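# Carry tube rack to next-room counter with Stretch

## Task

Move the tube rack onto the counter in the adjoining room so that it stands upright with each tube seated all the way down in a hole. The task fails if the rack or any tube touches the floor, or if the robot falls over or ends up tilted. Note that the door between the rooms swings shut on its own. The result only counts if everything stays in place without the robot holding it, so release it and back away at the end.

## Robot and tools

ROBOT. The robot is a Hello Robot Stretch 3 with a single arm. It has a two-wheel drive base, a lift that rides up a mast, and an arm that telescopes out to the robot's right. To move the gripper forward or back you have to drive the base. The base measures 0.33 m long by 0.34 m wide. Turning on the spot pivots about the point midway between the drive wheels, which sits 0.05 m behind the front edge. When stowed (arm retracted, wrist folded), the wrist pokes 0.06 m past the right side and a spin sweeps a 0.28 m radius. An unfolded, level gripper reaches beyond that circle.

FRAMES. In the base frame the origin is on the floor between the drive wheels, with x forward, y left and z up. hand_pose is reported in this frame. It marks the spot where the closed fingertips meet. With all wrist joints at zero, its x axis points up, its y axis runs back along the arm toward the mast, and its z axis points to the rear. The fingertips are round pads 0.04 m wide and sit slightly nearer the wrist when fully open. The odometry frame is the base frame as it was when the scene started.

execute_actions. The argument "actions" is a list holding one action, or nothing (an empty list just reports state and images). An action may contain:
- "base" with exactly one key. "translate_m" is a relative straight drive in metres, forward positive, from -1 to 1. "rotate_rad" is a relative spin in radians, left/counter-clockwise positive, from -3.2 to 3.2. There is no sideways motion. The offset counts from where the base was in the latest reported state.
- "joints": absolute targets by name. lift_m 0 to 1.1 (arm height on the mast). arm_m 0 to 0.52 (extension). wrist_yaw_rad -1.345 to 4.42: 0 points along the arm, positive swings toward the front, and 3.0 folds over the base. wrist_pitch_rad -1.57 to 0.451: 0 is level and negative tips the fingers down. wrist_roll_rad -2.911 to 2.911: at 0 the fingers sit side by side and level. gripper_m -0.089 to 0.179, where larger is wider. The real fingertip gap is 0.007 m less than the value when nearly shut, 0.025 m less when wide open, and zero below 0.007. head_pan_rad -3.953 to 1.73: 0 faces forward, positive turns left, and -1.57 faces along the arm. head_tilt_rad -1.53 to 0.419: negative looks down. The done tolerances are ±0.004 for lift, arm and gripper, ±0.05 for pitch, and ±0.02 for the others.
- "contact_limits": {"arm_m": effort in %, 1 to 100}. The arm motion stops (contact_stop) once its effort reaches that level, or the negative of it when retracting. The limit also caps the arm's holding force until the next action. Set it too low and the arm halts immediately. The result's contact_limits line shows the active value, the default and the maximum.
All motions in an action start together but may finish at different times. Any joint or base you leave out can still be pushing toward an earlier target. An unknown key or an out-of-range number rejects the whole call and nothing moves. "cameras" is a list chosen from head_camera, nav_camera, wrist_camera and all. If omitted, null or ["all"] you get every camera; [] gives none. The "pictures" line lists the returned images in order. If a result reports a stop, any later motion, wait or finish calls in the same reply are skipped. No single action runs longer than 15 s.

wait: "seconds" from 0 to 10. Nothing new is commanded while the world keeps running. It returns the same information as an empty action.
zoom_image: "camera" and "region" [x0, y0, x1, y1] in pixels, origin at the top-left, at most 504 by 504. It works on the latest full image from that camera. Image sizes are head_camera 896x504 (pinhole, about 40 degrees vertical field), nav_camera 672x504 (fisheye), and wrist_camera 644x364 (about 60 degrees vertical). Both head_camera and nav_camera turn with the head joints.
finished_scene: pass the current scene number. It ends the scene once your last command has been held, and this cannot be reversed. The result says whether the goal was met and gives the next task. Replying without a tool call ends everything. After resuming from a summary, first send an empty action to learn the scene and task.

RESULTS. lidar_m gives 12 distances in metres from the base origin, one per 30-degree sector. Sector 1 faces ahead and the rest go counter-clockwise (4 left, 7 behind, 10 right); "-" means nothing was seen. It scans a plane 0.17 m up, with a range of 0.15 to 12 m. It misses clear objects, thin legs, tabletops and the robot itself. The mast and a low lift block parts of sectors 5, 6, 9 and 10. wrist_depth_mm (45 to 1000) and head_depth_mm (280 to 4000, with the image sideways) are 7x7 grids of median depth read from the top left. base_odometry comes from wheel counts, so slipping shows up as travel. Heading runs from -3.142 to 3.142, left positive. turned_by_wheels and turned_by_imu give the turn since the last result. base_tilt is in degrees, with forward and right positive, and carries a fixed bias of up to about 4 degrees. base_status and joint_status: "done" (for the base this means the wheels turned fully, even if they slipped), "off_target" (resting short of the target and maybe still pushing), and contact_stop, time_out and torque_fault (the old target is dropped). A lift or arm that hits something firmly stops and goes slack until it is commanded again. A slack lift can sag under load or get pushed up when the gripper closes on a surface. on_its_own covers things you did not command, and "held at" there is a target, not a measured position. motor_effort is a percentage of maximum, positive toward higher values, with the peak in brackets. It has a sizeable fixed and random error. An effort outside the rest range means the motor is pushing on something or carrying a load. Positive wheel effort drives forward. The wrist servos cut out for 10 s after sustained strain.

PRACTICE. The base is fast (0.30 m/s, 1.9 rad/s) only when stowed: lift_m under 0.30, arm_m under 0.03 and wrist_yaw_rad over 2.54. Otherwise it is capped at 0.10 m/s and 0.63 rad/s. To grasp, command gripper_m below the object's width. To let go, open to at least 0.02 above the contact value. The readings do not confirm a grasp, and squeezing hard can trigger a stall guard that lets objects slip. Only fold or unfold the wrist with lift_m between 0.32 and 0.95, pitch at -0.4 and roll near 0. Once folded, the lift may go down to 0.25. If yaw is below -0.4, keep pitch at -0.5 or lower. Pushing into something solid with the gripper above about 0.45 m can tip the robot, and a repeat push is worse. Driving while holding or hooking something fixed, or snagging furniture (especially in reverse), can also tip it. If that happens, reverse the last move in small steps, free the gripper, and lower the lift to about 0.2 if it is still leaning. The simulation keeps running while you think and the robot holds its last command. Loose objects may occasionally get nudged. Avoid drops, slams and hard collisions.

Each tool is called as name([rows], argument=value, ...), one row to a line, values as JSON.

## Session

execute_actions([
  {"joints":{"head_tilt_rad":-0.3}},
], cameras=["nav_camera"])

execute_actions([
  {"joints":{"head_pan_rad":-1.57}},
], cameras=["nav_camera"])

execute_actions([
  {"joints":{"head_pan_rad":-3.14}},
], cameras=["nav_camera"])

execute_actions([
  {"joints":{"head_pan_rad":1.4}},
], cameras=["nav_camera"])

Scene clock: 0.73 s.
base_odometry: x=+0.000 y=+0.000 heading=+0.000 (m, m, rad; odometry frame)
turned_by_wheels: +0.000 (rad since the last result)
turned_by_imu: +0.000 (rad since the last result)
base_tilt: forward=-0.1 right=-1.2 (deg)
lidar_m: 0.81 0.80 0.77 0.79 1.06 2.76 2.54 1.45 1.75 1.14 0.82 0.78
head_depth_mm: 659 685 714 738 774 809 848 / 690 720 748 781 815 857 900 / 724 754 790 825 867 908 959 / 761 795 833 874 917 969 1035 / 805 839 883 928 979 1037 1107 / 849 893 943 989 1053 1121 1194 / 893 926 972 1021 1069 1115 1162
base_status: not commanded
joint_positions: lift_m=+0.321 arm_m=+0.001 wrist_yaw_rad=+3.116 wrist_pitch_rad=-0.365 wrist_roll_rad=+0.006 gripper_m=+0.037 head_pan_rad=-0.004 head_tilt_rad=-0.296
joint_status: all done
motor_effort: left_wheel=+0(1) right_wheel=+0(0) lift_m=+27(27) arm_m=+0(1) wrist_yaw_rad=+0(0) wrist_pitch_rad=+6(6) wrist_roll_rad=+0(0) gripper_m=+0(0) head_pan_rad=+0(0) head_tilt_rad=-2(34) (%)
hand_pose: x=-0.0152 y=+0.0849 z=+0.3454 quat_wxyz=(+0.138, +0.699, +0.119, +0.692) (m; base frame)
wrist_depth_mm: - - 899 823 729 649 589 / - - 982 901 785 690 630 / - - - 978 840 742 661 / 949 943 - 945 871 784 710 / 731 729 - 717 727 727 712 / 586 590 - 589 587 584 588 / 497 497 - 517 496 498 495
pictures: nav_camera (sideways: a quarter turn counterclockwise sets it upright)
Images, in order (width x height): nav_camera 672x504.

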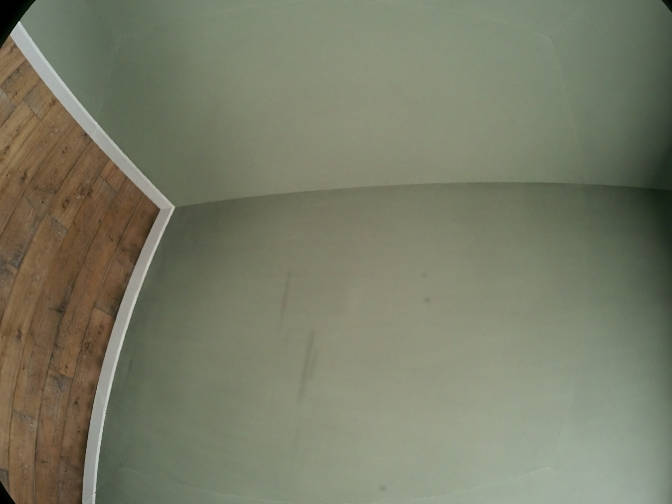

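Scene clock: 2.03 s.
base_odometry: x=+0.000 y=+0.000 heading=+0.000 (m, m, rad; odometry frame)
turned_by_wheels: +0.000 (rad since the last result)
turned_by_imu: +0.000 (rad since the last result)
base_tilt: forward=+0.0 right=-1.1 (deg)
lidar_m: 0.81 0.80 0.77 0.79 1.06 2.75 2.55 1.46 1.75 1.14 0.82 0.78
head_depth_mm: 1528 1596 1670 1745 1341 1871 1647 / 1629 1688 1754 1812 1329 1960 1648 / 1641 1737 1814 1882 1333 1834 1636 / 1385 1461 1545 1635 1404 1878 1642 / 1181 1245 1310 1377 1386 1526 1542 / 1037 1087 1132 1182 1239 1306 1367 / 925 962 994 1032 1076 1120 1164
base_status: not commanded
joint_positions: lift_m=+0.321 arm_m=+0.001 wrist_yaw_rad=+3.116 wrist_pitch_rad=-0.365 wrist_roll_rad=+0.006 gripper_m=+0.037 head_pan_rad=-1.563 head_tilt_rad=-0.296
joint_status: all done
motor_effort: left_wheel=-1(1) right_wheel=+0(0) lift_m=+27(27) arm_m=+0(1) wrist_yaw_rad=+0(1) wrist_pitch_rad=+5(6) wrist_roll_rad=+0(0) gripper_m=+0(0) head_pan_rad=-4(43) head_tilt_rad=-3(3) (%)
hand_pose: x=-0.0152 y=+0.0849 z=+0.3454 quat_wxyz=(+0.138, +0.699, +0.119, +0.692) (m; base frame)
wrist_depth_mm: - - 884 823 732 652 583 / - - 980 885 784 691 631 / - - - 951 841 742 663 / 946 941 - 946 864 781 708 / 712 726 - 722 727 727 705 / 591 597 - 593 598 583 584 / 499 495 - 520 503 493 499
pictures: nav_camera (sideways: a quarter turn counterclockwise sets it upright)
Images, in order (width x height): nav_camera 672x504.

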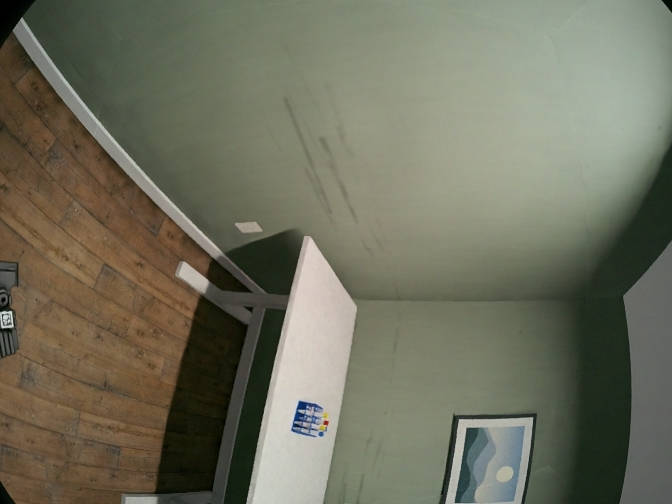

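Scene clock: 3.33 s.
base_odometry: x=+0.000 y=+0.000 heading=+0.000 (m, m, rad; odometry frame)
turned_by_wheels: +0.000 (rad since the last result)
turned_by_imu: +0.000 (rad since the last result)
base_tilt: forward=-0.1 right=-1.1 (deg)
lidar_m: 0.81 0.81 0.77 0.79 1.06 2.76 2.55 1.45 1.75 1.14 0.82 0.78
head_depth_mm: 2690 2774 2863 3005 2963 2145 1648 / 2803 2924 3007 3191 2993 2095 1645 / 2922 3070 3167 3352 3009 2119 1630 / 3077 3253 3378 3543 2943 2101 1645 / 2701 2857 3007 3155 2960 2091 1617 / 2390 2487 2609 2697 2733 2091 1623 / 2110 2184 2284 2383 2459 2064 1616
base_status: not commanded
joint_positions: lift_m=+0.321 arm_m=+0.001 wrist_yaw_rad=+3.116 wrist_pitch_rad=-0.365 wrist_roll_rad=+0.006 gripper_m=+0.037 head_pan_rad=-3.133 head_tilt_rad=-0.296
joint_status: all done
motor_effort: left_wheel=-1(1) right_wheel=+0(0) lift_m=+27(28) arm_m=+0(1) wrist_yaw_rad=+0(1) wrist_pitch_rad=+6(6) wrist_roll_rad=+0(0) gripper_m=-1(0) head_pan_rad=-4(47) head_tilt_rad=-3(3) (%)
hand_pose: x=-0.0152 y=+0.0849 z=+0.3454 quat_wxyz=(+0.138, +0.699, +0.119, +0.692) (m; base frame)
wrist_depth_mm: - - 888 822 728 641 589 / - - 976 900 783 700 620 / - - - 975 826 752 666 / 939 945 - 952 864 786 706 / 720 722 - 729 727 724 708 / 591 586 - 587 590 591 585 / 497 501 - 523 497 497 494
pictures: nav_camera (sideways: a quarter turn counterclockwise sets it upright)
Images, in order (width x height): nav_camera 672x504.

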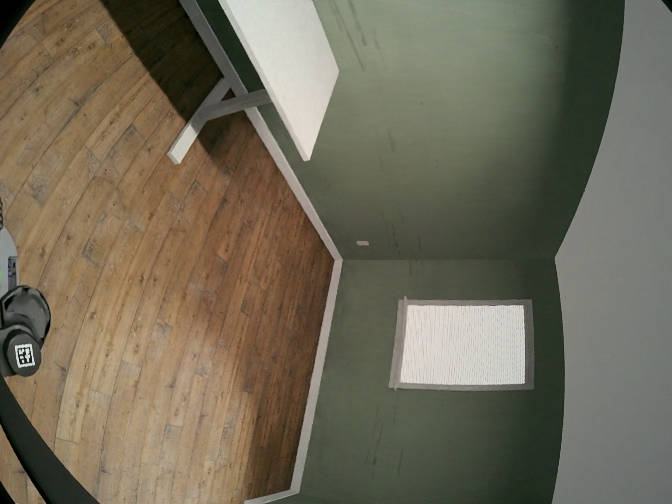

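Scene clock: 5.83 s.
base_odometry: x=+0.000 y=+0.000 heading=+0.000 (m, m, rad; odometry frame)
turned_by_wheels: +0.000 (rad since the last result)
turned_by_imu: +0.000 (rad since the last result)
base_tilt: forward=-0.1 right=-1.0 (deg)
lidar_m: 0.81 0.80 0.77 0.79 1.06 2.76 2.55 1.45 1.75 1.14 0.82 0.78
head_depth_mm: 628 654 681 711 747 784 826 / 645 675 705 739 772 813 852 / 666 693 730 763 801 846 892 / 687 719 756 792 832 880 932 / 711 744 779 823 864 914 976 / 737 769 810 851 901 956 1023 / 759 799 845 889 945 1005 1070
base_status: not commanded
joint_positions: lift_m=+0.321 arm_m=+0.001 wrist_yaw_rad=+3.116 wrist_pitch_rad=-0.365 wrist_roll_rad=+0.006 gripper_m=+0.037 head_pan_rad=+1.393 head_tilt_rad=-0.296
joint_status: all done
motor_effort: left_wheel=+0(1) right_wheel=+0(0) lift_m=+27(28) arm_m=+0(0) wrist_yaw_rad=-1(0) wrist_pitch_rad=+6(5) wrist_roll_rad=+0(0) gripper_m=-1(0) head_pan_rad=+3(46) head_tilt_rad=-2(3) (%)
hand_pose: x=-0.0152 y=+0.0849 z=+0.3454 quat_wxyz=(+0.138, +0.699, +0.119, +0.692) (m; base frame)
wrist_depth_mm: - - 893 833 734 653 588 / - - 970 890 785 695 626 / - - - 968 852 747 667 / 942 930 - 933 868 788 714 / 727 727 - 733 726 723 703 / 588 585 - 589 591 587 581 / 496 492 - 524 496 498 494
pictures: nav_camera (sideways: a quarter turn counterclockwise sets it upright)
Images, in order (width x height): nav_camera 672x504.

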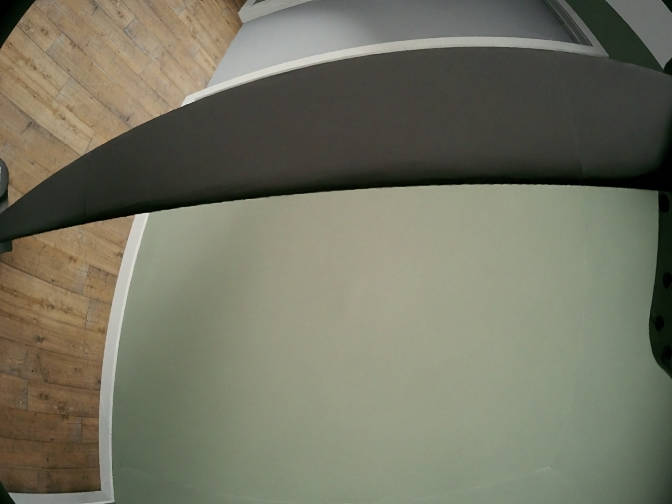

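Same room layout; table direction ≈ -2.1, rack too.

execute_actions([
  {"base":{"rotate_rad":-2.08},"joints":{"lift_m":0.28,"head_pan_rad":0,"head_tilt_rad":-0.5}},
], cameras=[])

execute_actions([
  {"base":{"translate_m":0.5}},
], cameras=["head_camera"])

Scene clock: 11.70 s.
base_odometry: x=+0.000 y=+0.000 heading=-2.080 (m, m, rad; odometry frame)
turned_by_wheels: -2.080 (rad since the last result)
turned_by_imu: -2.101 (rad since the last result)
base_tilt: forward=+0.0 right=-1.0 (deg)
lidar_m: 1.75 1.12 0.81 0.78 0.81 0.80 0.77 0.80 1.08 2.90 2.50 1.46
head_depth_mm: 1497 1604 1736 1312 2058 1688 1381 / 1487 1612 1743 1299 2069 1690 1389 / 1465 1603 1745 1303 2043 1671 1375 / 1485 1609 1729 1228 2038 1675 1379 / 1495 1624 1746 1244 2039 1658 1373 / 1500 1619 1716 1276 2027 1663 1367 / 1501 1622 1734 1259 2026 1651 1363
base_status: done
joint_positions: lift_m=+0.281 arm_m=+0.001 wrist_yaw_rad=+3.116 wrist_pitch_rad=-0.365 wrist_roll_rad=+0.006 gripper_m=+0.037 head_pan_rad=+0.007 head_tilt_rad=-0.494
joint_status: all done
motor_effort: left_wheel=+4(14) right_wheel=-2(6) lift_m=+12(21) arm_m=-1(1) wrist_yaw_rad=+0(1) wrist_pitch_rad=+6(5) wrist_roll_rad=+0(0) gripper_m=-1(0) head_pan_rad=-4(46) head_tilt_rad=-4(26) (%)
hand_pose: x=-0.0152 y=+0.0849 z=+0.3054 quat_wxyz=(+0.138, +0.699, +0.119, +0.692) (m; base frame)
wrist_depth_mm: 724 730 751 754 758 773 789 / 778 788 798 814 833 849 871 / 831 854 - 874 902 923 949 / 848 860 - 855 859 862 849 / 658 666 - 661 664 662 662 / 541 538 - 540 535 537 538 / 449 484 - - 453 453 454
pictures: none
No camera images: the call's "cameras" was empty. Leave "cameras" out to get every camera's image.

Scene clock: 15.03 s.
base_odometry: x=-0.244 y=-0.437 heading=-2.080 (m, m, rad; odometry frame)
turned_by_wheels: +0.000 (rad since the last result)
turned_by_imu: +0.000 (rad since the last result)
base_tilt: forward=+0.0 right=-1.0 (deg)
lidar_m: 1.25 0.99 0.82 0.79 0.81 1.11 1.27 1.31 1.89 2.96 1.78 1.03
head_depth_mm: 1030 1135 1232 1298 950 748 1293 / 1036 1132 1236 1301 949 743 1278 / 1037 1134 1229 1295 941 744 1287 / 1033 1136 1229 1284 908 741 1282 / 1038 1134 1233 1273 838 736 1279 / 1060 1143 1235 1273 932 734 1273 / 1057 1142 1234 1260 925 732 1270
base_status: done
joint_positions: lift_m=+0.281 arm_m=+0.001 wrist_yaw_rad=+3.116 wrist_pitch_rad=-0.365 wrist_roll_rad=+0.006 gripper_m=+0.037 head_pan_rad=+0.007 head_tilt_rad=-0.495
joint_status: not commanded
motor_effort: left_wheel=+3(15) right_wheel=-2(4) lift_m=+12(12) arm_m=-1(1) wrist_yaw_rad=-1(1) wrist_pitch_rad=+6(6) wrist_roll_rad=+0(0) gripper_m=-1(0) head_pan_rad=-4(3) head_tilt_rad=-3(3) (%)
hand_pose: x=-0.0152 y=+0.0849 z=+0.3054 quat_wxyz=(+0.138, +0.699, +0.119, +0.692) (m; base frame)
wrist_depth_mm: 710 734 742 758 757 773 797 / 762 793 815 815 832 842 869 / 851 858 - 896 895 922 940 / 861 867 - 867 851 857 783 / 661 658 - 661 658 663 651 / 541 534 - 535 540 541 538 / 452 488 - - 451 452 450
pictures: head_camera (sideways: a quarter turn clockwise sets it upright)
Images, in order (width x height): head_camera 896x504.

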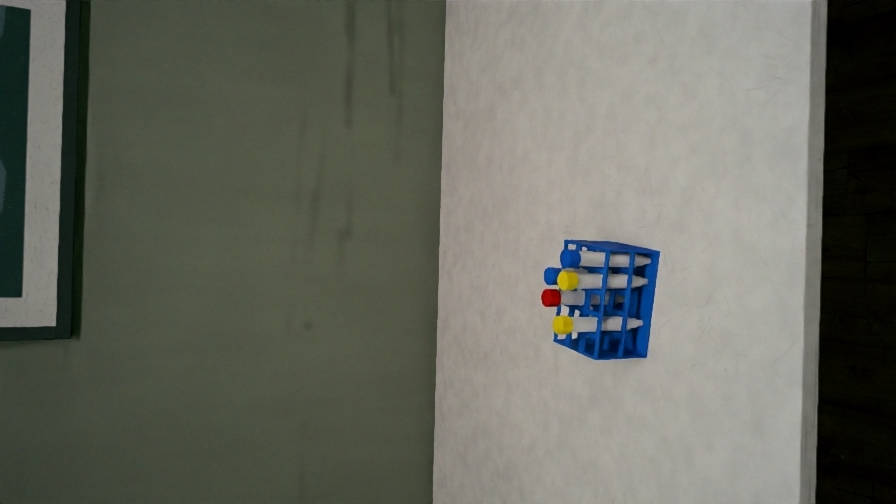

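execute_actions([
  {"base":{"rotate_rad":1.42},"joints":{"head_pan_rad":-1.57,"head_tilt_rad":-0.7}},
], cameras=[])

execute_actions([
  {"base":{"translate_m":0.17},"joints":{"lift_m":0.8,"wrist_pitch_rad":-0.4}},
], cameras=[])

execute_actions([
  {"joints":{"wrist_yaw_rad":0,"gripper_m":0.179}},
], cameras=[])

execute_actions([
  {"joints":{"lift_m":0.69,"wrist_pitch_rad":-0.1,"arm_m":0.1}},
], cameras=["head_camera","wrist_camera"])

Scene clock: 21.03 s.
base_odometry: x=-0.244 y=-0.437 heading=-0.660 (m, m, rad; odometry frame)
turned_by_wheels: +1.420 (rad since the last result)
turned_by_imu: +1.432 (rad since the last result)
base_tilt: forward=-0.2 right=-1.0 (deg)
lidar_m: 0.79 0.79 0.98 1.27 1.27 1.57 2.96 2.14 1.03 1.25 0.98 0.87
head_depth_mm: 1124 1264 1223 932 775 1425 1241 / 1111 1243 1219 929 771 1431 1233 / 1102 1228 1217 928 746 1423 1227 / 1084 1213 1213 923 749 1422 1225 / 1074 1188 1200 836 744 1391 1225 / 1058 1177 1197 822 740 1389 1224 / 1045 1159 1189 913 738 1376 1220
base_status: done
joint_positions: lift_m=+0.281 arm_m=+0.001 wrist_yaw_rad=+3.116 wrist_pitch_rad=-0.365 wrist_roll_rad=+0.006 gripper_m=+0.037 head_pan_rad=-1.563 head_tilt_rad=-0.692
joint_status: all done
motor_effort: left_wheel=-4(11) right_wheel=+2(8) lift_m=+12(12) arm_m=-2(1) wrist_yaw_rad=-1(0) wrist_pitch_rad=+6(6) wrist_roll_rad=+0(0) gripper_m=+0(0) head_pan_rad=-4(45) head_tilt_rad=-5(29) (%)
hand_pose: x=-0.0152 y=+0.0849 z=+0.3054 quat_wxyz=(+0.138, +0.699, +0.119, +0.692) (m; base frame)
wrist_depth_mm: - - - - - - 747 / - - - - - - 748 / - - - - - - 778 / 851 863 - 861 845 869 761 / 663 664 - 666 656 662 659 / 536 538 - 536 540 538 541 / 451 484 - - 456 451 455
pictures: none
No camera images: the call's "cameras" was empty. Leave "cameras" out to get every camera's image.

Scene clock: 26.60 s.
base_odometry: x=-0.109 y=-0.541 heading=-0.660 (m, m, rad; odometry frame)
turned_by_wheels: +0.000 (rad since the last result)
turned_by_imu: -0.001 (rad since the last result)
base_tilt: forward=-0.3 right=-1.1 (deg)
lidar_m: 0.62 0.62 0.77 1.29 1.30 1.60 3.11 2.10 1.12 1.22 0.87 0.68
head_depth_mm: 1100 1235 1226 933 752 1438 1292 / 1084 1221 1226 931 750 1403 1300 / 1071 1195 1222 844 748 1399 1263 / 1064 1186 1213 835 746 1388 1278 / 1043 1158 1202 920 742 1357 1285 / 1030 1148 1199 915 742 1355 1215 / 1017 1133 1189 909 739 1332 1216
base_status: done
joint_positions: lift_m=+0.799 arm_m=+0.001 wrist_yaw_rad=+3.116 wrist_pitch_rad=-0.414 wrist_roll_rad=+0.006 gripper_m=+0.037 head_pan_rad=-1.563 head_tilt_rad=-0.692
joint_status: all done
motor_effort: left_wheel=-4(15) right_wheel=+2(6) lift_m=+40(41) arm_m=-1(1) wrist_yaw_rad=+0(1) wrist_pitch_rad=+5(5) wrist_roll_rad=+0(0) gripper_m=+0(1) head_pan_rad=-3(4) head_tilt_rad=-5(5) (%)
hand_pose: x=-0.0154 y=+0.0790 z=+0.8129 quat_wxyz=(+0.155, +0.696, +0.136, +0.688) (m; base frame)
wrist_depth_mm: - - - - - 809 586 / - - - - - 829 603 / - - - - - 863 613 / - - - - - 859 622 / - - - - - 888 633 / - - - - - 925 648 / 974 972 973 985 977 919 653
pictures: none
No camera images: the call's "cameras" was empty. Leave "cameras" out to get every camera's image.

Scene clock: 29.17 s.
base_odometry: x=-0.109 y=-0.541 heading=-0.660 (m, m, rad; odometry frame)
turned_by_wheels: +0.000 (rad since the last result)
turned_by_imu: +0.000 (rad since the last result)
base_tilt: forward=-0.1 right=-1.0 (deg)
lidar_m: 0.62 0.62 0.77 1.29 1.30 1.60 3.11 2.10 1.12 1.22 0.87 0.68
head_depth_mm: 1104 1229 1234 937 753 1443 1288 / 1088 1215 1235 934 752 1384 1297 / 1076 1196 1222 847 751 1425 - / 1065 1174 1215 832 742 1391 - / 1040 1168 1214 918 745 1360 1221 / 1034 1148 1199 912 743 1355 1223 / 1023 1130 1186 913 737 1321 1219
base_status: not commanded
joint_positions: lift_m=+0.799 arm_m=+0.001 wrist_yaw_rad=+0.004 wrist_pitch_rad=-0.414 wrist_roll_rad=+0.006 gripper_m=+0.179 head_pan_rad=-1.563 head_tilt_rad=-0.692
joint_status: all done
motor_effort: left_wheel=-4(4) right_wheel=+2(2) lift_m=+40(40) arm_m=-1(1) wrist_yaw_rad=-6(5) wrist_pitch_rad=+5(5) wrist_roll_rad=+0(0) gripper_m=+0(84) head_pan_rad=-4(4) head_tilt_rad=-6(5) (%)
hand_pose: x=-0.0207 y=-0.3707 z=+0.8129 quat_wxyz=(+0.690, +0.146, -0.694, -0.145) (m; base frame)
wrist_depth_mm: 787 830 861 922 965 - - / 841 838 838 436 837 843 843 / 537 540 540 466 537 541 541 / 396 397 395 397 399 399 399 / 312 319 312 315 313 330 353 / - 274 284 - - - - / - 972 992 995 993 961 978
pictures: none
No camera images: the call's "cameras" was empty. Leave "cameras" out to get every camera's image.

Scene clock: 31.13 s.
base_odometry: x=-0.109 y=-0.541 heading=-0.660 (m, m, rad; odometry frame)
turned_by_wheels: +0.000 (rad since the last result)
turned_by_imu: +0.000 (rad since the last result)
base_tilt: forward=-0.2 right=-1.2 (deg)
lidar_m: 0.62 0.62 0.77 1.29 1.30 1.60 3.11 2.09 1.12 1.22 0.87 0.68
head_depth_mm: 1100 1236 1223 936 753 1434 1265 / 1086 1210 1221 933 759 1431 - / 1070 1200 1212 841 747 1433 - / 1059 1180 1211 831 747 1333 1221 / 1045 1162 1202 918 763 1353 1225 / 1032 1142 1196 916 739 1352 1217 / 1016 1136 1192 913 739 1325 1218
base_status: not commanded
joint_positions: lift_m=+0.691 arm_m=+0.100 wrist_yaw_rad=+0.003 wrist_pitch_rad=-0.122 wrist_roll_rad=+0.006 gripper_m=+0.179 head_pan_rad=-1.563 head_tilt_rad=-0.692
joint_status: all done
motor_effort: left_wheel=-4(4) right_wheel=+2(2) lift_m=+11(35) arm_m=+4(5) wrist_yaw_rad=-4(5) wrist_pitch_rad=+8(8) wrist_roll_rad=+0(0) gripper_m=-1(1) head_pan_rad=-4(3) head_tilt_rad=-6(5) (%)
hand_pose: x=-0.0208 y=-0.4960 z=+0.7743 quat_wxyz=(+0.704, +0.044, -0.708, -0.043) (m; base frame)
wrist_depth_mm: 727 760 798 834 877 929 989 / 755 789 830 877 920 969 - / 790 823 866 314 937 988 - / 505 499 444 326 491 484 483 / 315 325 311 308 307 330 301 / - 227 226 225 224 217 221 / - 177 177 177 176 175 173
pictures: head_camera (sideways: a quarter turn clockwise sets it upright), wrist_camera
Images, in order (width x height): head_camera 896x504, wrist_camera 644x364.

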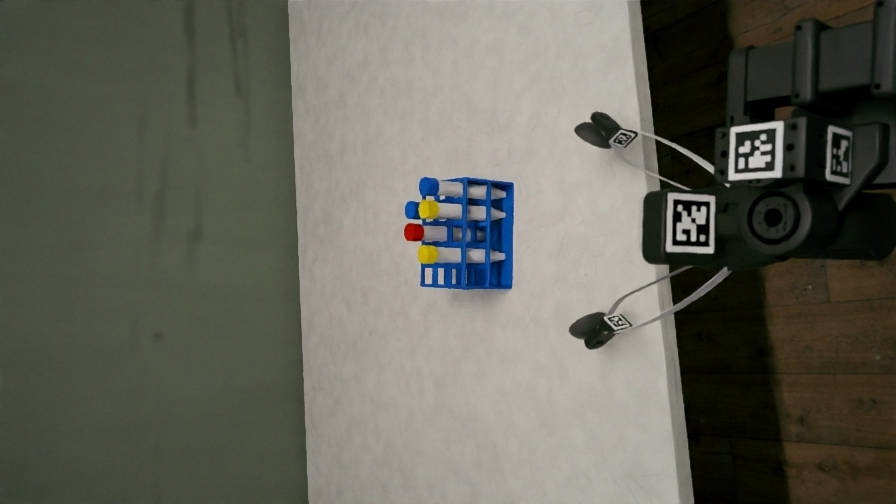

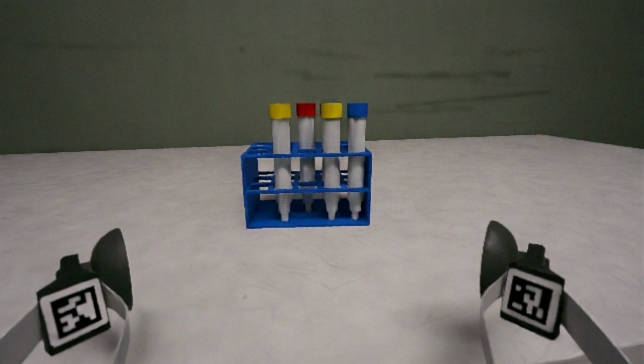

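execute_actions([
  {"base":{"translate_m":0.006},"joints":{"lift_m":0.685,"arm_m":0.295}},
], cameras=[])

execute_actions([
  {"joints":{"gripper_m":0.098}},
], cameras=["wrist_camera"])

execute_actions([
  {"joints":{"lift_m":0.75}},
], cameras=[])

execute_actions([
  {"joints":{"arm_m":0.18}},
], cameras=["wrist_camera"])

Scene clock: 37.33 s.
base_odometry: x=-0.105 y=-0.545 heading=-0.660 (m, m, rad; odometry frame)
turned_by_wheels: +0.000 (rad since the last result)
turned_by_imu: -0.001 (rad since the last result)
base_tilt: forward=-0.2 right=-1.1 (deg)
lidar_m: 0.61 0.62 0.76 1.29 1.31 1.60 3.12 2.10 1.12 1.22 0.87 0.67
head_depth_mm: 1108 1231 1224 935 753 1475 1266 / 1081 1215 1220 933 - - 1204 / 1074 1193 1214 922 - 1394 1233 / 1057 1182 1215 827 743 1388 1227 / 1047 1165 1203 921 743 1354 1227 / 1031 1151 1196 914 742 1354 1218 / 1024 1134 1191 914 738 1324 1218
base_status: done
joint_positions: lift_m=+0.686 arm_m=+0.295 wrist_yaw_rad=+0.002 wrist_pitch_rad=-0.121 wrist_roll_rad=+0.006 gripper_m=+0.179 head_pan_rad=-1.563 head_tilt_rad=-0.692
joint_status: all done
motor_effort: left_wheel=-4(8) right_wheel=+2(6) lift_m=+11(15) arm_m=+4(7) wrist_yaw_rad=-3(4) wrist_pitch_rad=+8(8) wrist_roll_rad=+0(0) gripper_m=+0(0) head_pan_rad=-3(4) head_tilt_rad=-6(5) (%)
hand_pose: x=-0.0209 y=-0.6911 z=+0.7695 quat_wxyz=(+0.704, +0.044, -0.708, -0.043) (m; base frame)
wrist_depth_mm: 573 606 623 653 686 727 778 / 593 615 639 691 715 755 820 / 615 639 109 137 110 791 843 / 485 482 168 145 117 463 454 / 300 221 120 127 123 291 289 / - 129 140 155 131 159 211 / - 156 152 152 138 161 166
pictures: none
No camera images: the call's "cameras" was empty. Leave "cameras" out to get every camera's image.

Scene clock: 38.63 s.
base_odometry: x=-0.105 y=-0.545 heading=-0.660 (m, m, rad; odometry frame)
turned_by_wheels: +0.000 (rad since the last result)
turned_by_imu: +0.000 (rad since the last result)
base_tilt: forward=-0.1 right=-1.0 (deg)
lidar_m: 0.61 0.62 0.76 1.29 1.30 1.60 3.12 2.10 1.12 1.22 0.87 0.67
head_depth_mm: 1098 1227 1229 933 751 1472 1266 / 1081 1212 1224 932 - - 1213 / 1068 1199 1217 899 - 1397 1228 / 1058 1180 1213 830 736 1394 1219 / 1042 1166 1214 922 743 1353 1221 / 1041 1149 1199 914 740 1342 1224 / 1014 1134 1189 912 738 1317 1223
base_status: not commanded
joint_positions: lift_m=+0.686 arm_m=+0.295 wrist_yaw_rad=+0.002 wrist_pitch_rad=-0.121 wrist_roll_rad=+0.006 gripper_m=+0.099 head_pan_rad=-1.563 head_tilt_rad=-0.692
joint_status: all done
motor_effort: left_wheel=-4(4) right_wheel=+2(2) lift_m=+12(12) arm_m=+4(4) wrist_yaw_rad=-2(3) wrist_pitch_rad=+8(8) wrist_roll_rad=+0(0) gripper_m=-22(96) head_pan_rad=-3(4) head_tilt_rad=-5(5) (%)
hand_pose: x=-0.0210 y=-0.6911 z=+0.7695 quat_wxyz=(+0.704, +0.044, -0.708, -0.043) (m; base frame)
wrist_depth_mm: 575 593 615 662 689 727 770 / 597 609 653 683 719 766 819 / 609 644 121 145 121 790 840 / 484 482 169 151 128 458 457 / 301 279 130 137 132 292 289 / 223 133 140 146 138 225 212 / - 159 159 158 152 161 167
pictures: wrist_camera
Images, in order (width x height): wrist_camera 644x364.

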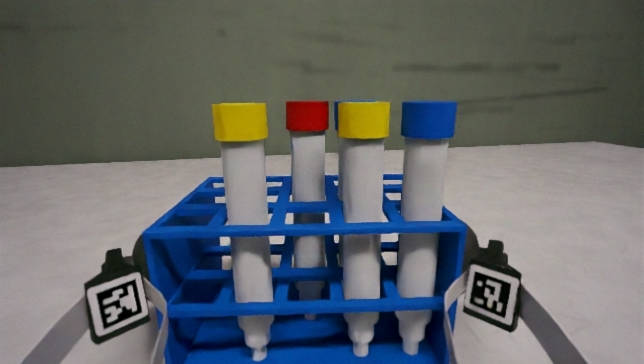

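Scene clock: 40.07 s.
base_odometry: x=-0.105 y=-0.545 heading=-0.660 (m, m, rad; odometry frame)
turned_by_wheels: +0.000 (rad since the last result)
turned_by_imu: +0.000 (rad since the last result)
base_tilt: forward=-0.1 right=-1.0 (deg)
lidar_m: 0.61 0.62 0.76 1.29 1.30 1.60 3.12 2.09 1.12 1.22 0.87 0.67
head_depth_mm: 1101 1236 1232 934 765 - - / 1088 1215 1223 962 - 1403 1229 / 1071 1200 1222 773 710 1394 1229 / 1061 1171 1212 786 727 1358 1219 / 1050 1162 1208 921 744 1362 1221 / 1030 1145 1198 916 741 1351 1224 / 1019 1130 1183 912 739 1317 1224
base_status: not commanded
joint_positions: lift_m=+0.749 arm_m=+0.295 wrist_yaw_rad=+0.002 wrist_pitch_rad=-0.127 wrist_roll_rad=+0.006 gripper_m=+0.102 head_pan_rad=-1.563 head_tilt_rad=-0.692
joint_status: all done
motor_effort: left_wheel=-4(4) right_wheel=+2(2) lift_m=+40(46) arm_m=+4(3) wrist_yaw_rad=-3(3) wrist_pitch_rad=+10(10) wrist_roll_rad=+0(0) gripper_m=-20(22) head_pan_rad=-4(3) head_tilt_rad=-6(6) (%)
hand_pose: x=-0.0210 y=-0.6908 z=+0.8317 quat_wxyz=(+0.704, +0.046, -0.708, -0.045) (m; base frame)
wrist_depth_mm: 563 594 624 648 691 721 766 / 594 612 650 681 721 746 812 / 619 638 124 147 123 811 866 / 629 647 174 155 130 684 674 / 441 414 132 136 134 447 426 / 332 133 140 148 138 334 314 / 260 237 153 159 152 239 249
pictures: none
No camera images: the call's "cameras" was empty. Leave "cameras" out to get every camera's image.

Scene clock: 42.17 s.
base_odometry: x=-0.105 y=-0.545 heading=-0.660 (m, m, rad; odometry frame)
turned_by_wheels: +0.000 (rad since the last result)
turned_by_imu: +0.000 (rad since the last result)
base_tilt: forward=-0.1 right=-1.0 (deg)
lidar_m: 0.61 0.62 0.76 1.29 1.30 1.60 3.11 2.10 1.12 1.22 0.87 0.68
head_depth_mm: 1105 1233 1232 939 774 - - / 1088 1211 1223 930 793 - 1216 / 1073 1203 1214 681 - - 1217 / 1049 1184 1209 698 719 1359 1229 / 1047 1160 1201 937 743 1359 1227 / 1033 1147 1197 916 741 1353 1219 / 1022 1132 1192 909 739 1317 1214
base_status: not commanded
joint_positions: lift_m=+0.749 arm_m=+0.180 wrist_yaw_rad=+0.002 wrist_pitch_rad=-0.127 wrist_roll_rad=+0.006 gripper_m=+0.105 head_pan_rad=-1.563 head_tilt_rad=-0.692
joint_status: all done
on_its_own: gripper_m is held at +0.104, not at your +0.098, by its stall guard, which is not easing now
motor_effort: left_wheel=-4(4) right_wheel=+2(2) lift_m=+41(41) arm_m=-5(3) wrist_yaw_rad=-3(3) wrist_pitch_rad=+10(10) wrist_roll_rad=+0(0) gripper_m=-19(21) head_pan_rad=-4(3) head_tilt_rad=-5(6) (%)
hand_pose: x=-0.0210 y=-0.5765 z=+0.8316 quat_wxyz=(+0.704, +0.046, -0.707, -0.045) (m; base frame)
wrist_depth_mm: 662 686 721 771 786 846 892 / 698 720 751 795 837 890 947 / 717 746 123 147 123 946 996 / 723 710 174 154 130 683 674 / 444 416 132 136 133 454 429 / 333 133 140 147 138 334 316 / 258 239 153 160 152 240 249
pictures: wrist_camera
Images, in order (width x height): wrist_camera 644x364.

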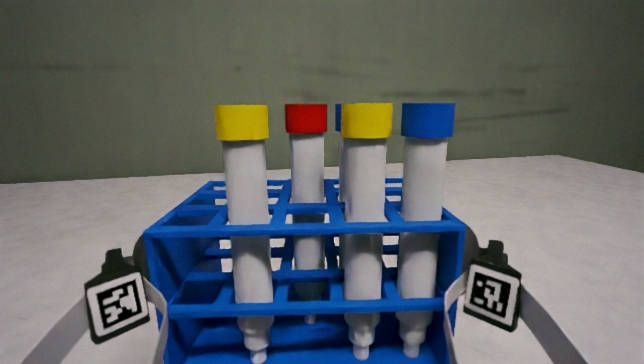

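Reverse toward the window side; door is on the left.

execute_actions([
  {"base":{"translate_m":-1.0},"joints":{"arm_m":0,"wrist_yaw_rad":1.57,"lift_m":0.85,"head_pan_rad":1.72,"head_tilt_rad":-0.3}},
], cameras=[])

execute_actions([
  {"base":{"translate_m":-0.6}},
], cameras=["head_camera","nav_camera"])

Scene clock: 55.40 s.
base_odometry: x=-0.894 y=+0.069 heading=-0.660 (m, m, rad; odometry frame)
turned_by_wheels: +0.000 (rad since the last result)
turned_by_imu: -0.003 (rad since the last result)
base_tilt: forward=+0.0 right=-1.1 (deg)
lidar_m: 1.60 1.61 1.25 1.14 1.14 1.50 2.15 2.17 1.52 1.37 0.95 1.67
head_depth_mm: 990 1039 1090 1155 1214 1296 1379 / 980 1040 1087 1152 1221 1292 1381 / 983 1034 1088 1152 1214 1290 1369 / 982 1028 1079 1143 1212 1286 1379 / 982 1027 1080 1144 1208 1285 1371 / 979 1029 1080 1143 1217 1289 1365 / 981 1026 1083 1145 1211 1274 -
base_status: done
joint_positions: lift_m=+0.849 arm_m=+0.001 wrist_yaw_rad=+1.567 wrist_pitch_rad=-0.127 wrist_roll_rad=+0.006 gripper_m=+0.105 head_pan_rad=+1.713 head_tilt_rad=-0.310
joint_status: all done
on_its_own: gripper_m is held at +0.104, not at your +0.098, by its stall guard, which is not easing now
motor_effort: left_wheel=-4(9) right_wheel=+2(3) lift_m=+41(43) arm_m=-5(9) wrist_yaw_rad=+3(7) wrist_pitch_rad=+10(10) wrist_roll_rad=+0(0) gripper_m=-20(19) head_pan_rad=+3(44) head_tilt_rad=+6(42) (%)
hand_pose: x=+0.2297 y=-0.1471 z=+0.9316 quat_wxyz=(+0.531, +0.531, -0.469, +0.465) (m; base frame)
wrist_depth_mm: - - - - - - - / - - - - - - - / - - - 148 123 - - / - - 175 154 130 - - / - - 134 135 133 718 665 / - 133 140 148 139 547 502 / - - 153 159 152 - -
pictures: none
No camera images: the call's "cameras" was empty. Leave "cameras" out to get every camera's image.

Scene clock: 62.70 s.
base_odometry: x=-1.368 y=+0.437 heading=-0.660 (m, m, rad; odometry frame)
turned_by_wheels: +0.000 (rad since the last result)
turned_by_imu: -0.002 (rad since the last result)
base_tilt: forward=+0.0 right=-1.1 (deg)
lidar_m: 2.19 1.78 1.14 1.04 1.13 1.27 1.56 1.57 1.62 1.48 1.27 1.28
head_depth_mm: 896 946 992 1045 1109 1176 1258 / 892 936 984 1041 1109 1172 1254 / 969 1013 1060 1109 1183 1233 1262 / 967 1014 1069 1119 1200 1264 1358 / 965 1019 1069 1128 1201 1268 1352 / 966 1016 1070 1129 1190 1269 1347 / 964 1014 1066 1129 1183 1264 -
base_status: done
joint_positions: lift_m=+0.849 arm_m=+0.001 wrist_yaw_rad=+1.567 wrist_pitch_rad=-0.127 wrist_roll_rad=+0.006 gripper_m=+0.105 head_pan_rad=+1.713 head_tilt_rad=-0.310
joint_status: not commanded
on_its_own: gripper_m is held at +0.104, not at your +0.098, by its stall guard, which is not easing now
motor_effort: left_wheel=-4(10) right_wheel=+2(2) lift_m=+40(41) arm_m=-5(5) wrist_yaw_rad=+3(3) wrist_pitch_rad=+10(10) wrist_roll_rad=+0(0) gripper_m=-19(19) head_pan_rad=+4(3) head_tilt_rad=+7(7) (%)
hand_pose: x=+0.2297 y=-0.1471 z=+0.9316 quat_wxyz=(+0.531, +0.531, -0.469, +0.465) (m; base frame)
wrist_depth_mm: - - - - - - - / - - - - - - - / - - 124 149 123 - - / - - 174 154 130 - - / - - 133 136 133 - 955 / - 133 141 148 138 - - / - - 153 160 151 - -
pictures: head_camera (sideways: a quarter turn clockwise sets it upright), nav_camera (sideways: a quarter turn counterclockwise sets it upright)
Images, in order (width x height): head_camera 896x504, nav_camera 672x504.

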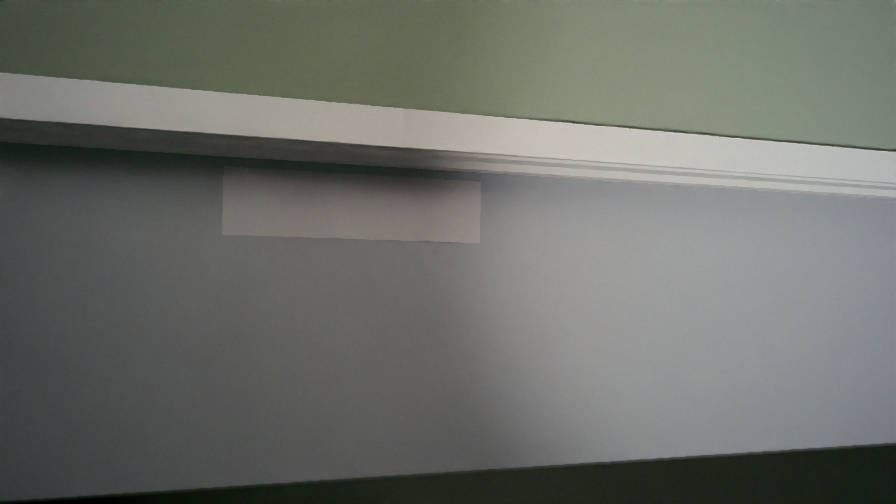

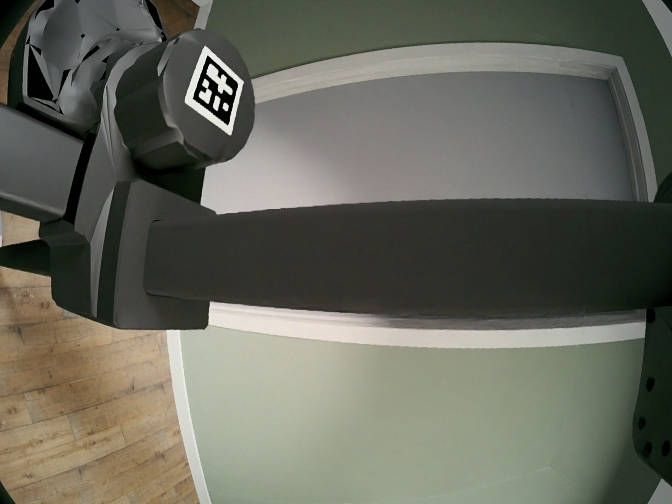

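execute_actions([
  {"base":{"translate_m":-0.16},"joints":{"wrist_yaw_rad":2.0}},
], cameras=[])

execute_actions([
  {"base":{"rotate_rad":-1.41},"joints":{"head_pan_rad":-3.14,"head_tilt_rad":-0.6}},
], cameras=[])

execute_actions([
  {"base":{"translate_m":-0.8}},
], cameras=["nav_camera"])

execute_actions([
  {"base":{"translate_m":-0.6},"joints":{"head_pan_rad":-1.2,"head_tilt_rad":-0.8}},
], cameras=["nav_camera"])

Scene clock: 73.87 s.
base_odometry: x=-1.495 y=+0.535 heading=-0.660 (m, m, rad; odometry frame)
turned_by_wheels: +0.000 (rad since the last result)
turned_by_imu: -0.001 (rad since the last result)
base_tilt: forward=-0.2 right=-1.0 (deg)
lidar_m: 2.35 1.74 1.11 1.06 1.10 1.25 1.40 1.41 1.65 1.50 1.51 1.38
head_depth_mm: 934 972 991 1024 1073 1141 1226 / 950 994 1047 1104 1158 1221 1300 / 944 996 1045 1101 1166 1241 1322 / 947 992 1045 1103 1162 1244 1327 / 945 987 1041 1098 1161 1232 1326 / 945 991 1042 1095 1161 1237 1313 / 944 987 1042 1095 1163 1232 -
base_status: done
joint_positions: lift_m=+0.849 arm_m=+0.001 wrist_yaw_rad=+1.997 wrist_pitch_rad=-0.127 wrist_roll_rad=+0.006 gripper_m=+0.105 head_pan_rad=+1.713 head_tilt_rad=-0.310
joint_status: all done
on_its_own: gripper_m is held at +0.104, not at your +0.098, by its stall guard, which is not easing now
motor_effort: left_wheel=-4(11) right_wheel=+2(2) lift_m=+40(41) arm_m=-5(5) wrist_yaw_rad=+4(4) wrist_pitch_rad=+10(10) wrist_roll_rad=+0(0) gripper_m=-19(19) head_pan_rad=+4(4) head_tilt_rad=+7(7) (%)
hand_pose: x=+0.2074 y=-0.0424 z=+0.9316 quat_wxyz=(+0.419, +0.619, -0.345, +0.567) (m; base frame)
wrist_depth_mm: - - - - - - - / - - - - - - - / - - - 147 124 - - / - - 174 154 130 - - / - - 134 136 134 - - / - 133 140 148 139 - - / - - 153 160 151 - -
pictures: none
No camera images: the call's "cameras" was empty. Leave "cameras" out to get every camera's image.

Scene clock: 77.07 s.
base_odometry: x=-1.495 y=+0.535 heading=-2.070 (m, m, rad; odometry frame)
turned_by_wheels: -1.410 (rad since the last result)
turned_by_imu: -1.427 (rad since the last result)
base_tilt: forward=-0.1 right=-1.1 (deg)
lidar_m: 1.50 1.39 2.13 2.35 1.44 1.06 1.09 1.13 1.44 1.40 1.46 1.55
head_depth_mm: 918 998 1067 1164 1312 - - / 926 1013 1117 1253 1382 - - / 927 1014 1129 1263 1416 - - / 932 1013 1127 1262 1439 1546 1260 / 928 1025 1131 1269 1438 1520 1286 / 930 1021 1131 1272 1445 1522 1288 / 937 1027 1134 1274 1452 1520 1281
base_status: done
joint_positions: lift_m=+0.849 arm_m=+0.001 wrist_yaw_rad=+1.997 wrist_pitch_rad=-0.127 wrist_roll_rad=+0.006 gripper_m=+0.105 head_pan_rad=-3.133 head_tilt_rad=-0.593
joint_status: all done
on_its_own: gripper_m is held at +0.104, not at your +0.098, by its stall guard, which is not easing now
motor_effort: left_wheel=+3(9) right_wheel=-2(4) lift_m=+40(40) arm_m=-5(5) wrist_yaw_rad=+4(4) wrist_pitch_rad=+10(10) wrist_roll_rad=+0(0) gripper_m=-19(19) head_pan_rad=-4(46) head_tilt_rad=-4(34) (%)
hand_pose: x=+0.2073 y=-0.0424 z=+0.9316 quat_wxyz=(+0.419, +0.619, -0.345, +0.567) (m; base frame)
wrist_depth_mm: - - - - - - - / - - - - - - - / - - 124 148 123 - - / - - 174 154 131 - - / - - 133 136 134 - - / - 133 140 148 139 - - / - - 153 159 151 - -
pictures: none
No camera images: the call's "cameras" was empty. Leave "cameras" out to get every camera's image.

Scene clock: 86.37 s.
base_odometry: x=-1.112 y=+1.237 heading=-2.070 (m, m, rad; odometry frame)
turned_by_wheels: +0.000 (rad since the last result)
turned_by_imu: -0.002 (rad since the last result)
base_tilt: forward=-0.1 right=-1.0 (deg)
lidar_m: 2.30 2.07 2.44 0.84 0.41 0.31 0.30 0.31 0.42 0.83 1.46 1.99
head_depth_mm: - - - 299 339 - - / - - - 300 337 - - / - - - 301 342 - - / - - - 302 342 389 484 / - - - 303 344 399 472 / - - - 303 345 400 474 / - - - 304 346 400 476
base_status: done
joint_positions: lift_m=+0.849 arm_m=+0.001 wrist_yaw_rad=+1.997 wrist_pitch_rad=-0.127 wrist_roll_rad=+0.006 gripper_m=+0.105 head_pan_rad=-3.133 head_tilt_rad=-0.593
joint_status: not commanded
on_its_own: gripper_m is held at +0.104, not at your +0.098, by its stall guard, which is not easing now
motor_effort: left_wheel=+3(4) right_wheel=-2(5) lift_m=+40(40) arm_m=-5(5) wrist_yaw_rad=+3(3) wrist_pitch_rad=+10(10) wrist_roll_rad=+0(0) gripper_m=-19(19) head_pan_rad=-3(4) head_tilt_rad=-5(5) (%)
hand_pose: x=+0.2073 y=-0.0424 z=+0.9316 quat_wxyz=(+0.419, +0.619, -0.345, +0.567) (m; base frame)
wrist_depth_mm: - - - - - - - / - - - - - - - / - - 123 147 123 - - / - - 174 154 130 - - / - - 132 136 133 - - / - 133 140 148 139 - - / - - 154 159 151 - -
pictures: nav_camera (sideways: a quarter turn counterclockwise sets it upright)
Images, in order (width x height): nav_camera 672x504.

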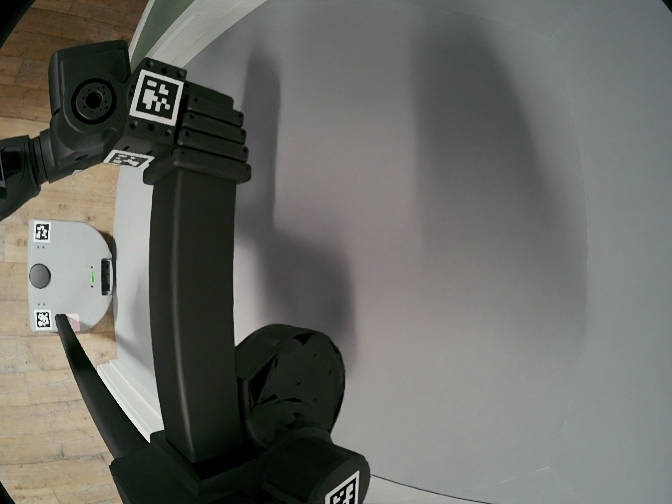

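Scene clock: 93.37 s.
base_odometry: x=-0.824 y=+1.764 heading=-2.070 (m, m, rad; odometry frame)
turned_by_wheels: +0.000 (rad since the last result)
turned_by_imu: -0.001 (rad since the last result)
base_tilt: forward=+0.0 right=-1.0 (deg)
lidar_m: 2.90 0.45 0.42 1.03 1.78 1.92 0.30 0.24 0.24 0.27 0.42 1.99
head_depth_mm: 286 297 319 350 385 - - / 308 335 368 408 458 - - / 353 389 436 492 567 671 767 / 414 465 532 620 743 928 1026 / 499 582 684 817 1024 1283 - / 569 665 1844 1804 1560 1339 1192 / 1503 1733 2043 1844 1550 1342 1168
base_status: done
joint_positions: lift_m=+0.849 arm_m=+0.001 wrist_yaw_rad=+1.997 wrist_pitch_rad=-0.128 wrist_roll_rad=+0.006 gripper_m=+0.105 head_pan_rad=-1.207 head_tilt_rad=-0.791
joint_status: all done
on_its_own: gripper_m is held at +0.104, not at your +0.098, by its stall guard, which is not easing now
motor_effort: left_wheel=-2(40) right_wheel=+0(19) lift_m=+40(40) arm_m=-5(5) wrist_yaw_rad=+4(3) wrist_pitch_rad=+11(11) wrist_roll_rad=+0(0) gripper_m=-19(20) head_pan_rad=+4(43) head_tilt_rad=-6(32) (%)
hand_pose: x=+0.2073 y=-0.0424 z=+0.9315 quat_wxyz=(+0.419, +0.619, -0.345, +0.567) (m; base frame)
wrist_depth_mm: 357 - - - - - - / 362 - - - - - - / 376 - - 148 124 - - / 379 488 174 154 130 - - / 394 425 133 135 134 - - / 414 133 140 147 138 - - / 480 471 153 160 151 - -
pictures: nav_camera (sideways: a quarter turn counterclockwise sets it upright)
Images, in order (width x height): nav_camera 672x504.

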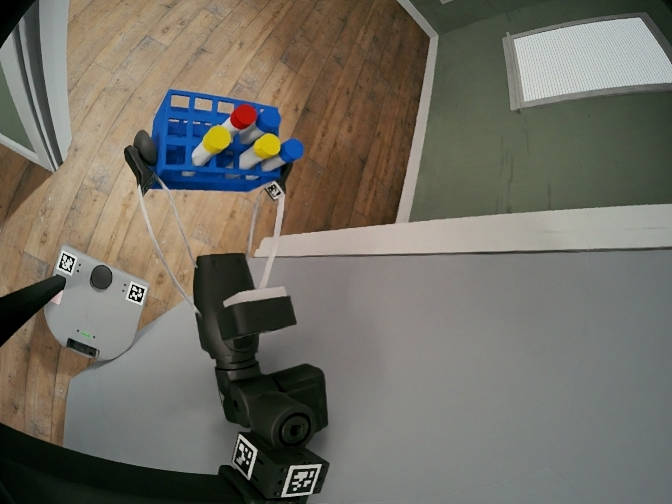

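execute_actions([
  {"base":{"translate_m":-0.15}},
], cameras=[])

execute_actions([
  {"base":{"rotate_rad":2.0},"joints":{"head_pan_rad":-0.4,"head_tilt_rad":-0.4}},
], cameras=["nav_camera"])

execute_actions([
  {"base":{"translate_m":1.0},"joints":{"lift_m":0.95}},
])

Scene clock: 100.07 s.
base_odometry: x=-0.752 y=+1.896 heading=-2.070 (m, m, rad; odometry frame)
turned_by_wheels: +0.000 (rad since the last result)
turned_by_imu: -0.001 (rad since the last result)
base_tilt: forward=+0.0 right=-1.1 (deg)
lidar_m: 3.02 0.53 0.59 1.61 1.79 1.77 0.32 0.24 0.23 0.24 0.34 1.99
head_depth_mm: - - - 301 336 - - / - 288 305 342 389 - - / 289 311 349 399 465 557 657 / 316 356 408 476 573 719 820 / 362 418 490 592 749 1021 - / 427 503 612 784 1069 1320 1194 / 518 644 794 1710 1529 1336 1169
base_status: done
joint_positions: lift_m=+0.849 arm_m=+0.001 wrist_yaw_rad=+1.997 wrist_pitch_rad=-0.128 wrist_roll_rad=+0.006 gripper_m=+0.105 head_pan_rad=-1.207 head_tilt_rad=-0.791
joint_status: not commanded
on_its_own: gripper_m is held at +0.104, not at your +0.098, by its stall guard, which is not easing now
motor_effort: left_wheel=-1(13) right_wheel=+0(4) lift_m=+40(40) arm_m=-5(5) wrist_yaw_rad=+4(3) wrist_pitch_rad=+11(10) wrist_roll_rad=+0(0) gripper_m=-20(20) head_pan_rad=+3(3) head_tilt_rad=-6(6) (%)
hand_pose: x=+0.2073 y=-0.0424 z=+0.9315 quat_wxyz=(+0.419, +0.619, -0.345, +0.567) (m; base frame)
wrist_depth_mm: 515 463 - - - - - / 554 487 - - - - - / 590 518 123 147 124 - - / 637 531 174 154 130 - - / 693 539 132 136 134 - - / 769 133 140 148 138 - - / 864 654 153 159 151 - -
pictures: none
No camera images: the call's "cameras" was empty. Leave "cameras" out to get every camera's image.

Scene clock: 104.23 s.
base_odometry: x=-0.752 y=+1.896 heading=-0.070 (m, m, rad; odometry frame)
turned_by_wheels: +2.000 (rad since the last result)
turned_by_imu: +2.021 (rad since the last result)
base_tilt: forward=-0.1 right=-1.2 (deg)
lidar_m: 1.74 1.82 1.70 0.25 0.23 0.24 0.31 0.75 3.02 0.53 0.53 1.20
head_depth_mm: 1531 1495 1460 1422 1394 1369 1335 / 2044 2138 2054 1972 2051 1783 1478 / 2048 2178 2017 1832 1973 1859 1473 / 2042 2169 1971 1836 1991 1823 1469 / 2051 2205 1957 1839 1984 1832 1474 / 2051 2205 1931 1838 2000 1829 1459 / 2077 2209 1889 1841 1985 1808 1457
base_status: done
joint_positions: lift_m=+0.849 arm_m=+0.001 wrist_yaw_rad=+1.998 wrist_pitch_rad=-0.128 wrist_roll_rad=+0.006 gripper_m=+0.105 head_pan_rad=-0.407 head_tilt_rad=-0.408
joint_status: all done
on_its_own: gripper_m is held at +0.104, not at your +0.098, by its stall guard, which is not easing now
motor_effort: left_wheel=-5(16) right_wheel=+0(7) lift_m=+40(40) arm_m=-4(5) wrist_yaw_rad=+1(3) wrist_pitch_rad=+10(10) wrist_roll_rad=+0(0) gripper_m=-19(19) head_pan_rad=+3(43) head_tilt_rad=+6(40) (%)
hand_pose: x=+0.2072 y=-0.0420 z=+0.9315 quat_wxyz=(+0.419, +0.619, -0.345, +0.567) (m; base frame)
wrist_depth_mm: - - - - - - - / - - - - - - - / - - - 147 124 - - / - - 174 154 130 - - / - - 133 136 133 - - / - 133 140 147 139 - - / - - 153 159 151 - -
pictures: nav_camera (sideways: a quarter turn counterclockwise sets it upright)
Images, in order (width x height): nav_camera 672x504.

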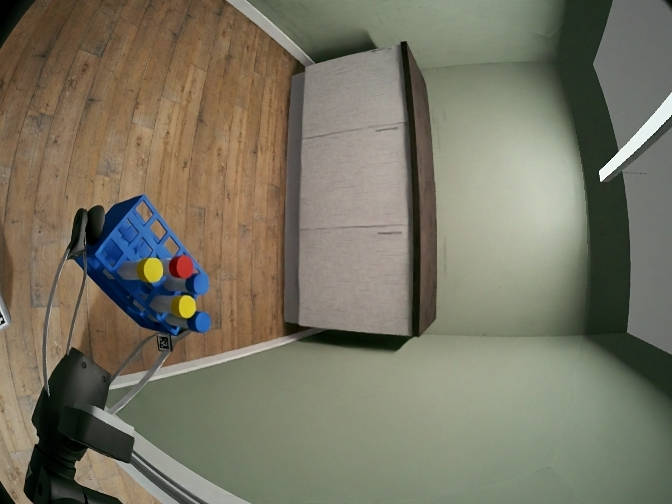

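Scene clock: 115.20 s.
base_odometry: x=+0.245 y=+1.825 heading=-0.070 (m, m, rad; odometry frame)
turned_by_wheels: +0.000 (rad since the last result)
turned_by_imu: -0.002 (rad since the last result)
base_tilt: forward=-0.2 right=-1.0 (deg)
lidar_m: 0.82 1.04 1.28 1.30 1.67 2.31 1.31 0.89 0.83 0.84 0.87 0.81
head_depth_mm: 1219 1310 1390 1082 886 969 1057 / 1229 1300 1394 1076 885 970 1059 / 1226 1311 1394 1066 888 970 1050 / 1231 1316 1398 1057 894 974 - / 1228 1318 1414 1051 894 979 1022 / 1235 1310 1425 1046 896 976 1040 / 1239 1328 1407 1030 899 979 1058
base_status: done
joint_positions: lift_m=+0.949 arm_m=+0.001 wrist_yaw_rad=+1.998 wrist_pitch_rad=-0.128 wrist_roll_rad=+0.006 gripper_m=+0.105 head_pan_rad=-0.407 head_tilt_rad=-0.407
joint_status: all done
on_its_own: gripper_m is held at +0.104, not at your +0.098, by its stall guard, which is not easing now
motor_effort: left_wheel=-5(5) right_wheel=+2(5) lift_m=+40(40) arm_m=-4(4) wrist_yaw_rad=+1(1) wrist_pitch_rad=+10(11) wrist_roll_rad=+0(0) gripper_m=-20(19) head_pan_rad=+3(3) head_tilt_rad=+5(5) (%)
hand_pose: x=+0.2071 y=-0.0420 z=+1.0314 quat_wxyz=(+0.419, +0.620, -0.345, +0.567) (m; base frame)
wrist_depth_mm: 991 - - - - - 975 / - - - - - - 987 / - - - 147 124 - - / - - 174 154 131 722 719 / - - 133 135 134 666 555 / - 133 140 148 138 654 576 / - - 153 160 151 743 583
pictures: head_camera (sideways: a quarter turn clockwise sets it upright), nav_camera (sideways: a quarter turn counterclockwise sets it upright), wrist_camera
Images, in order (width x height): head_camera 896x504, nav_camera 672x504, wrist_camera 644x364.

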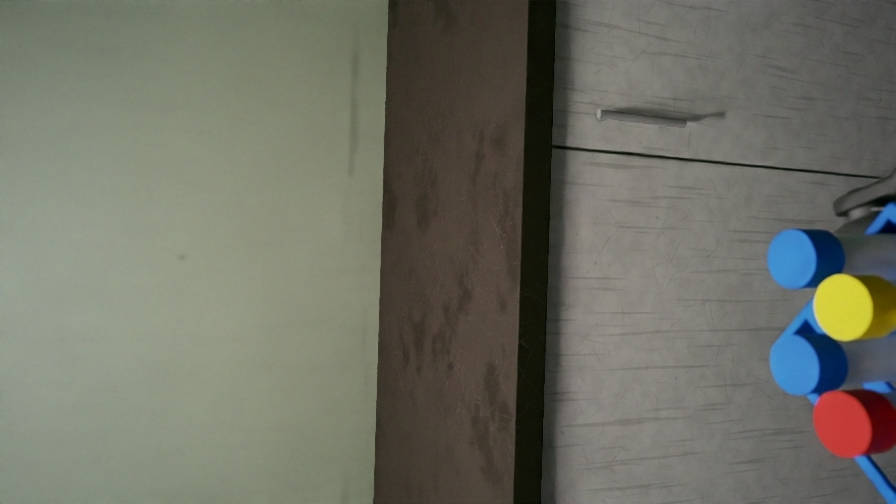

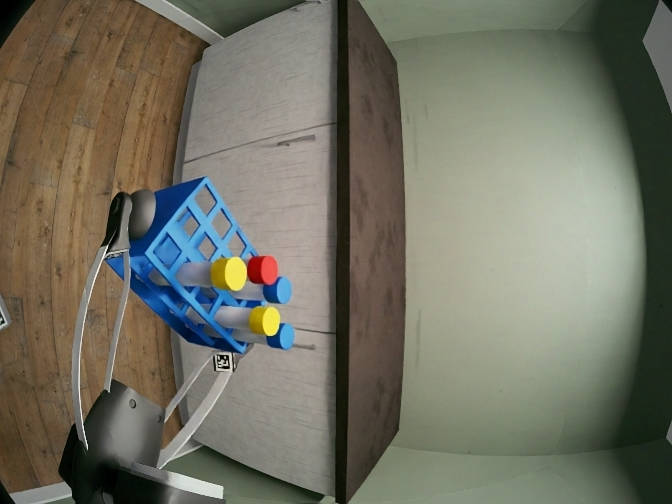

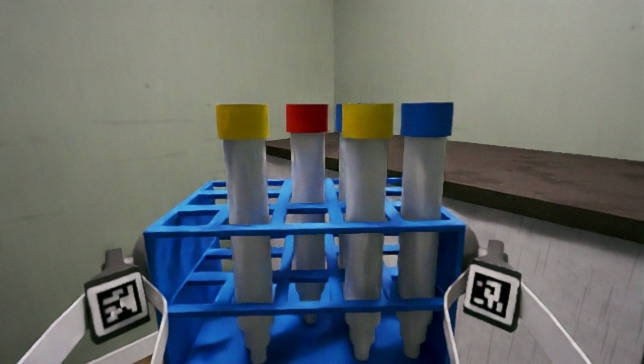

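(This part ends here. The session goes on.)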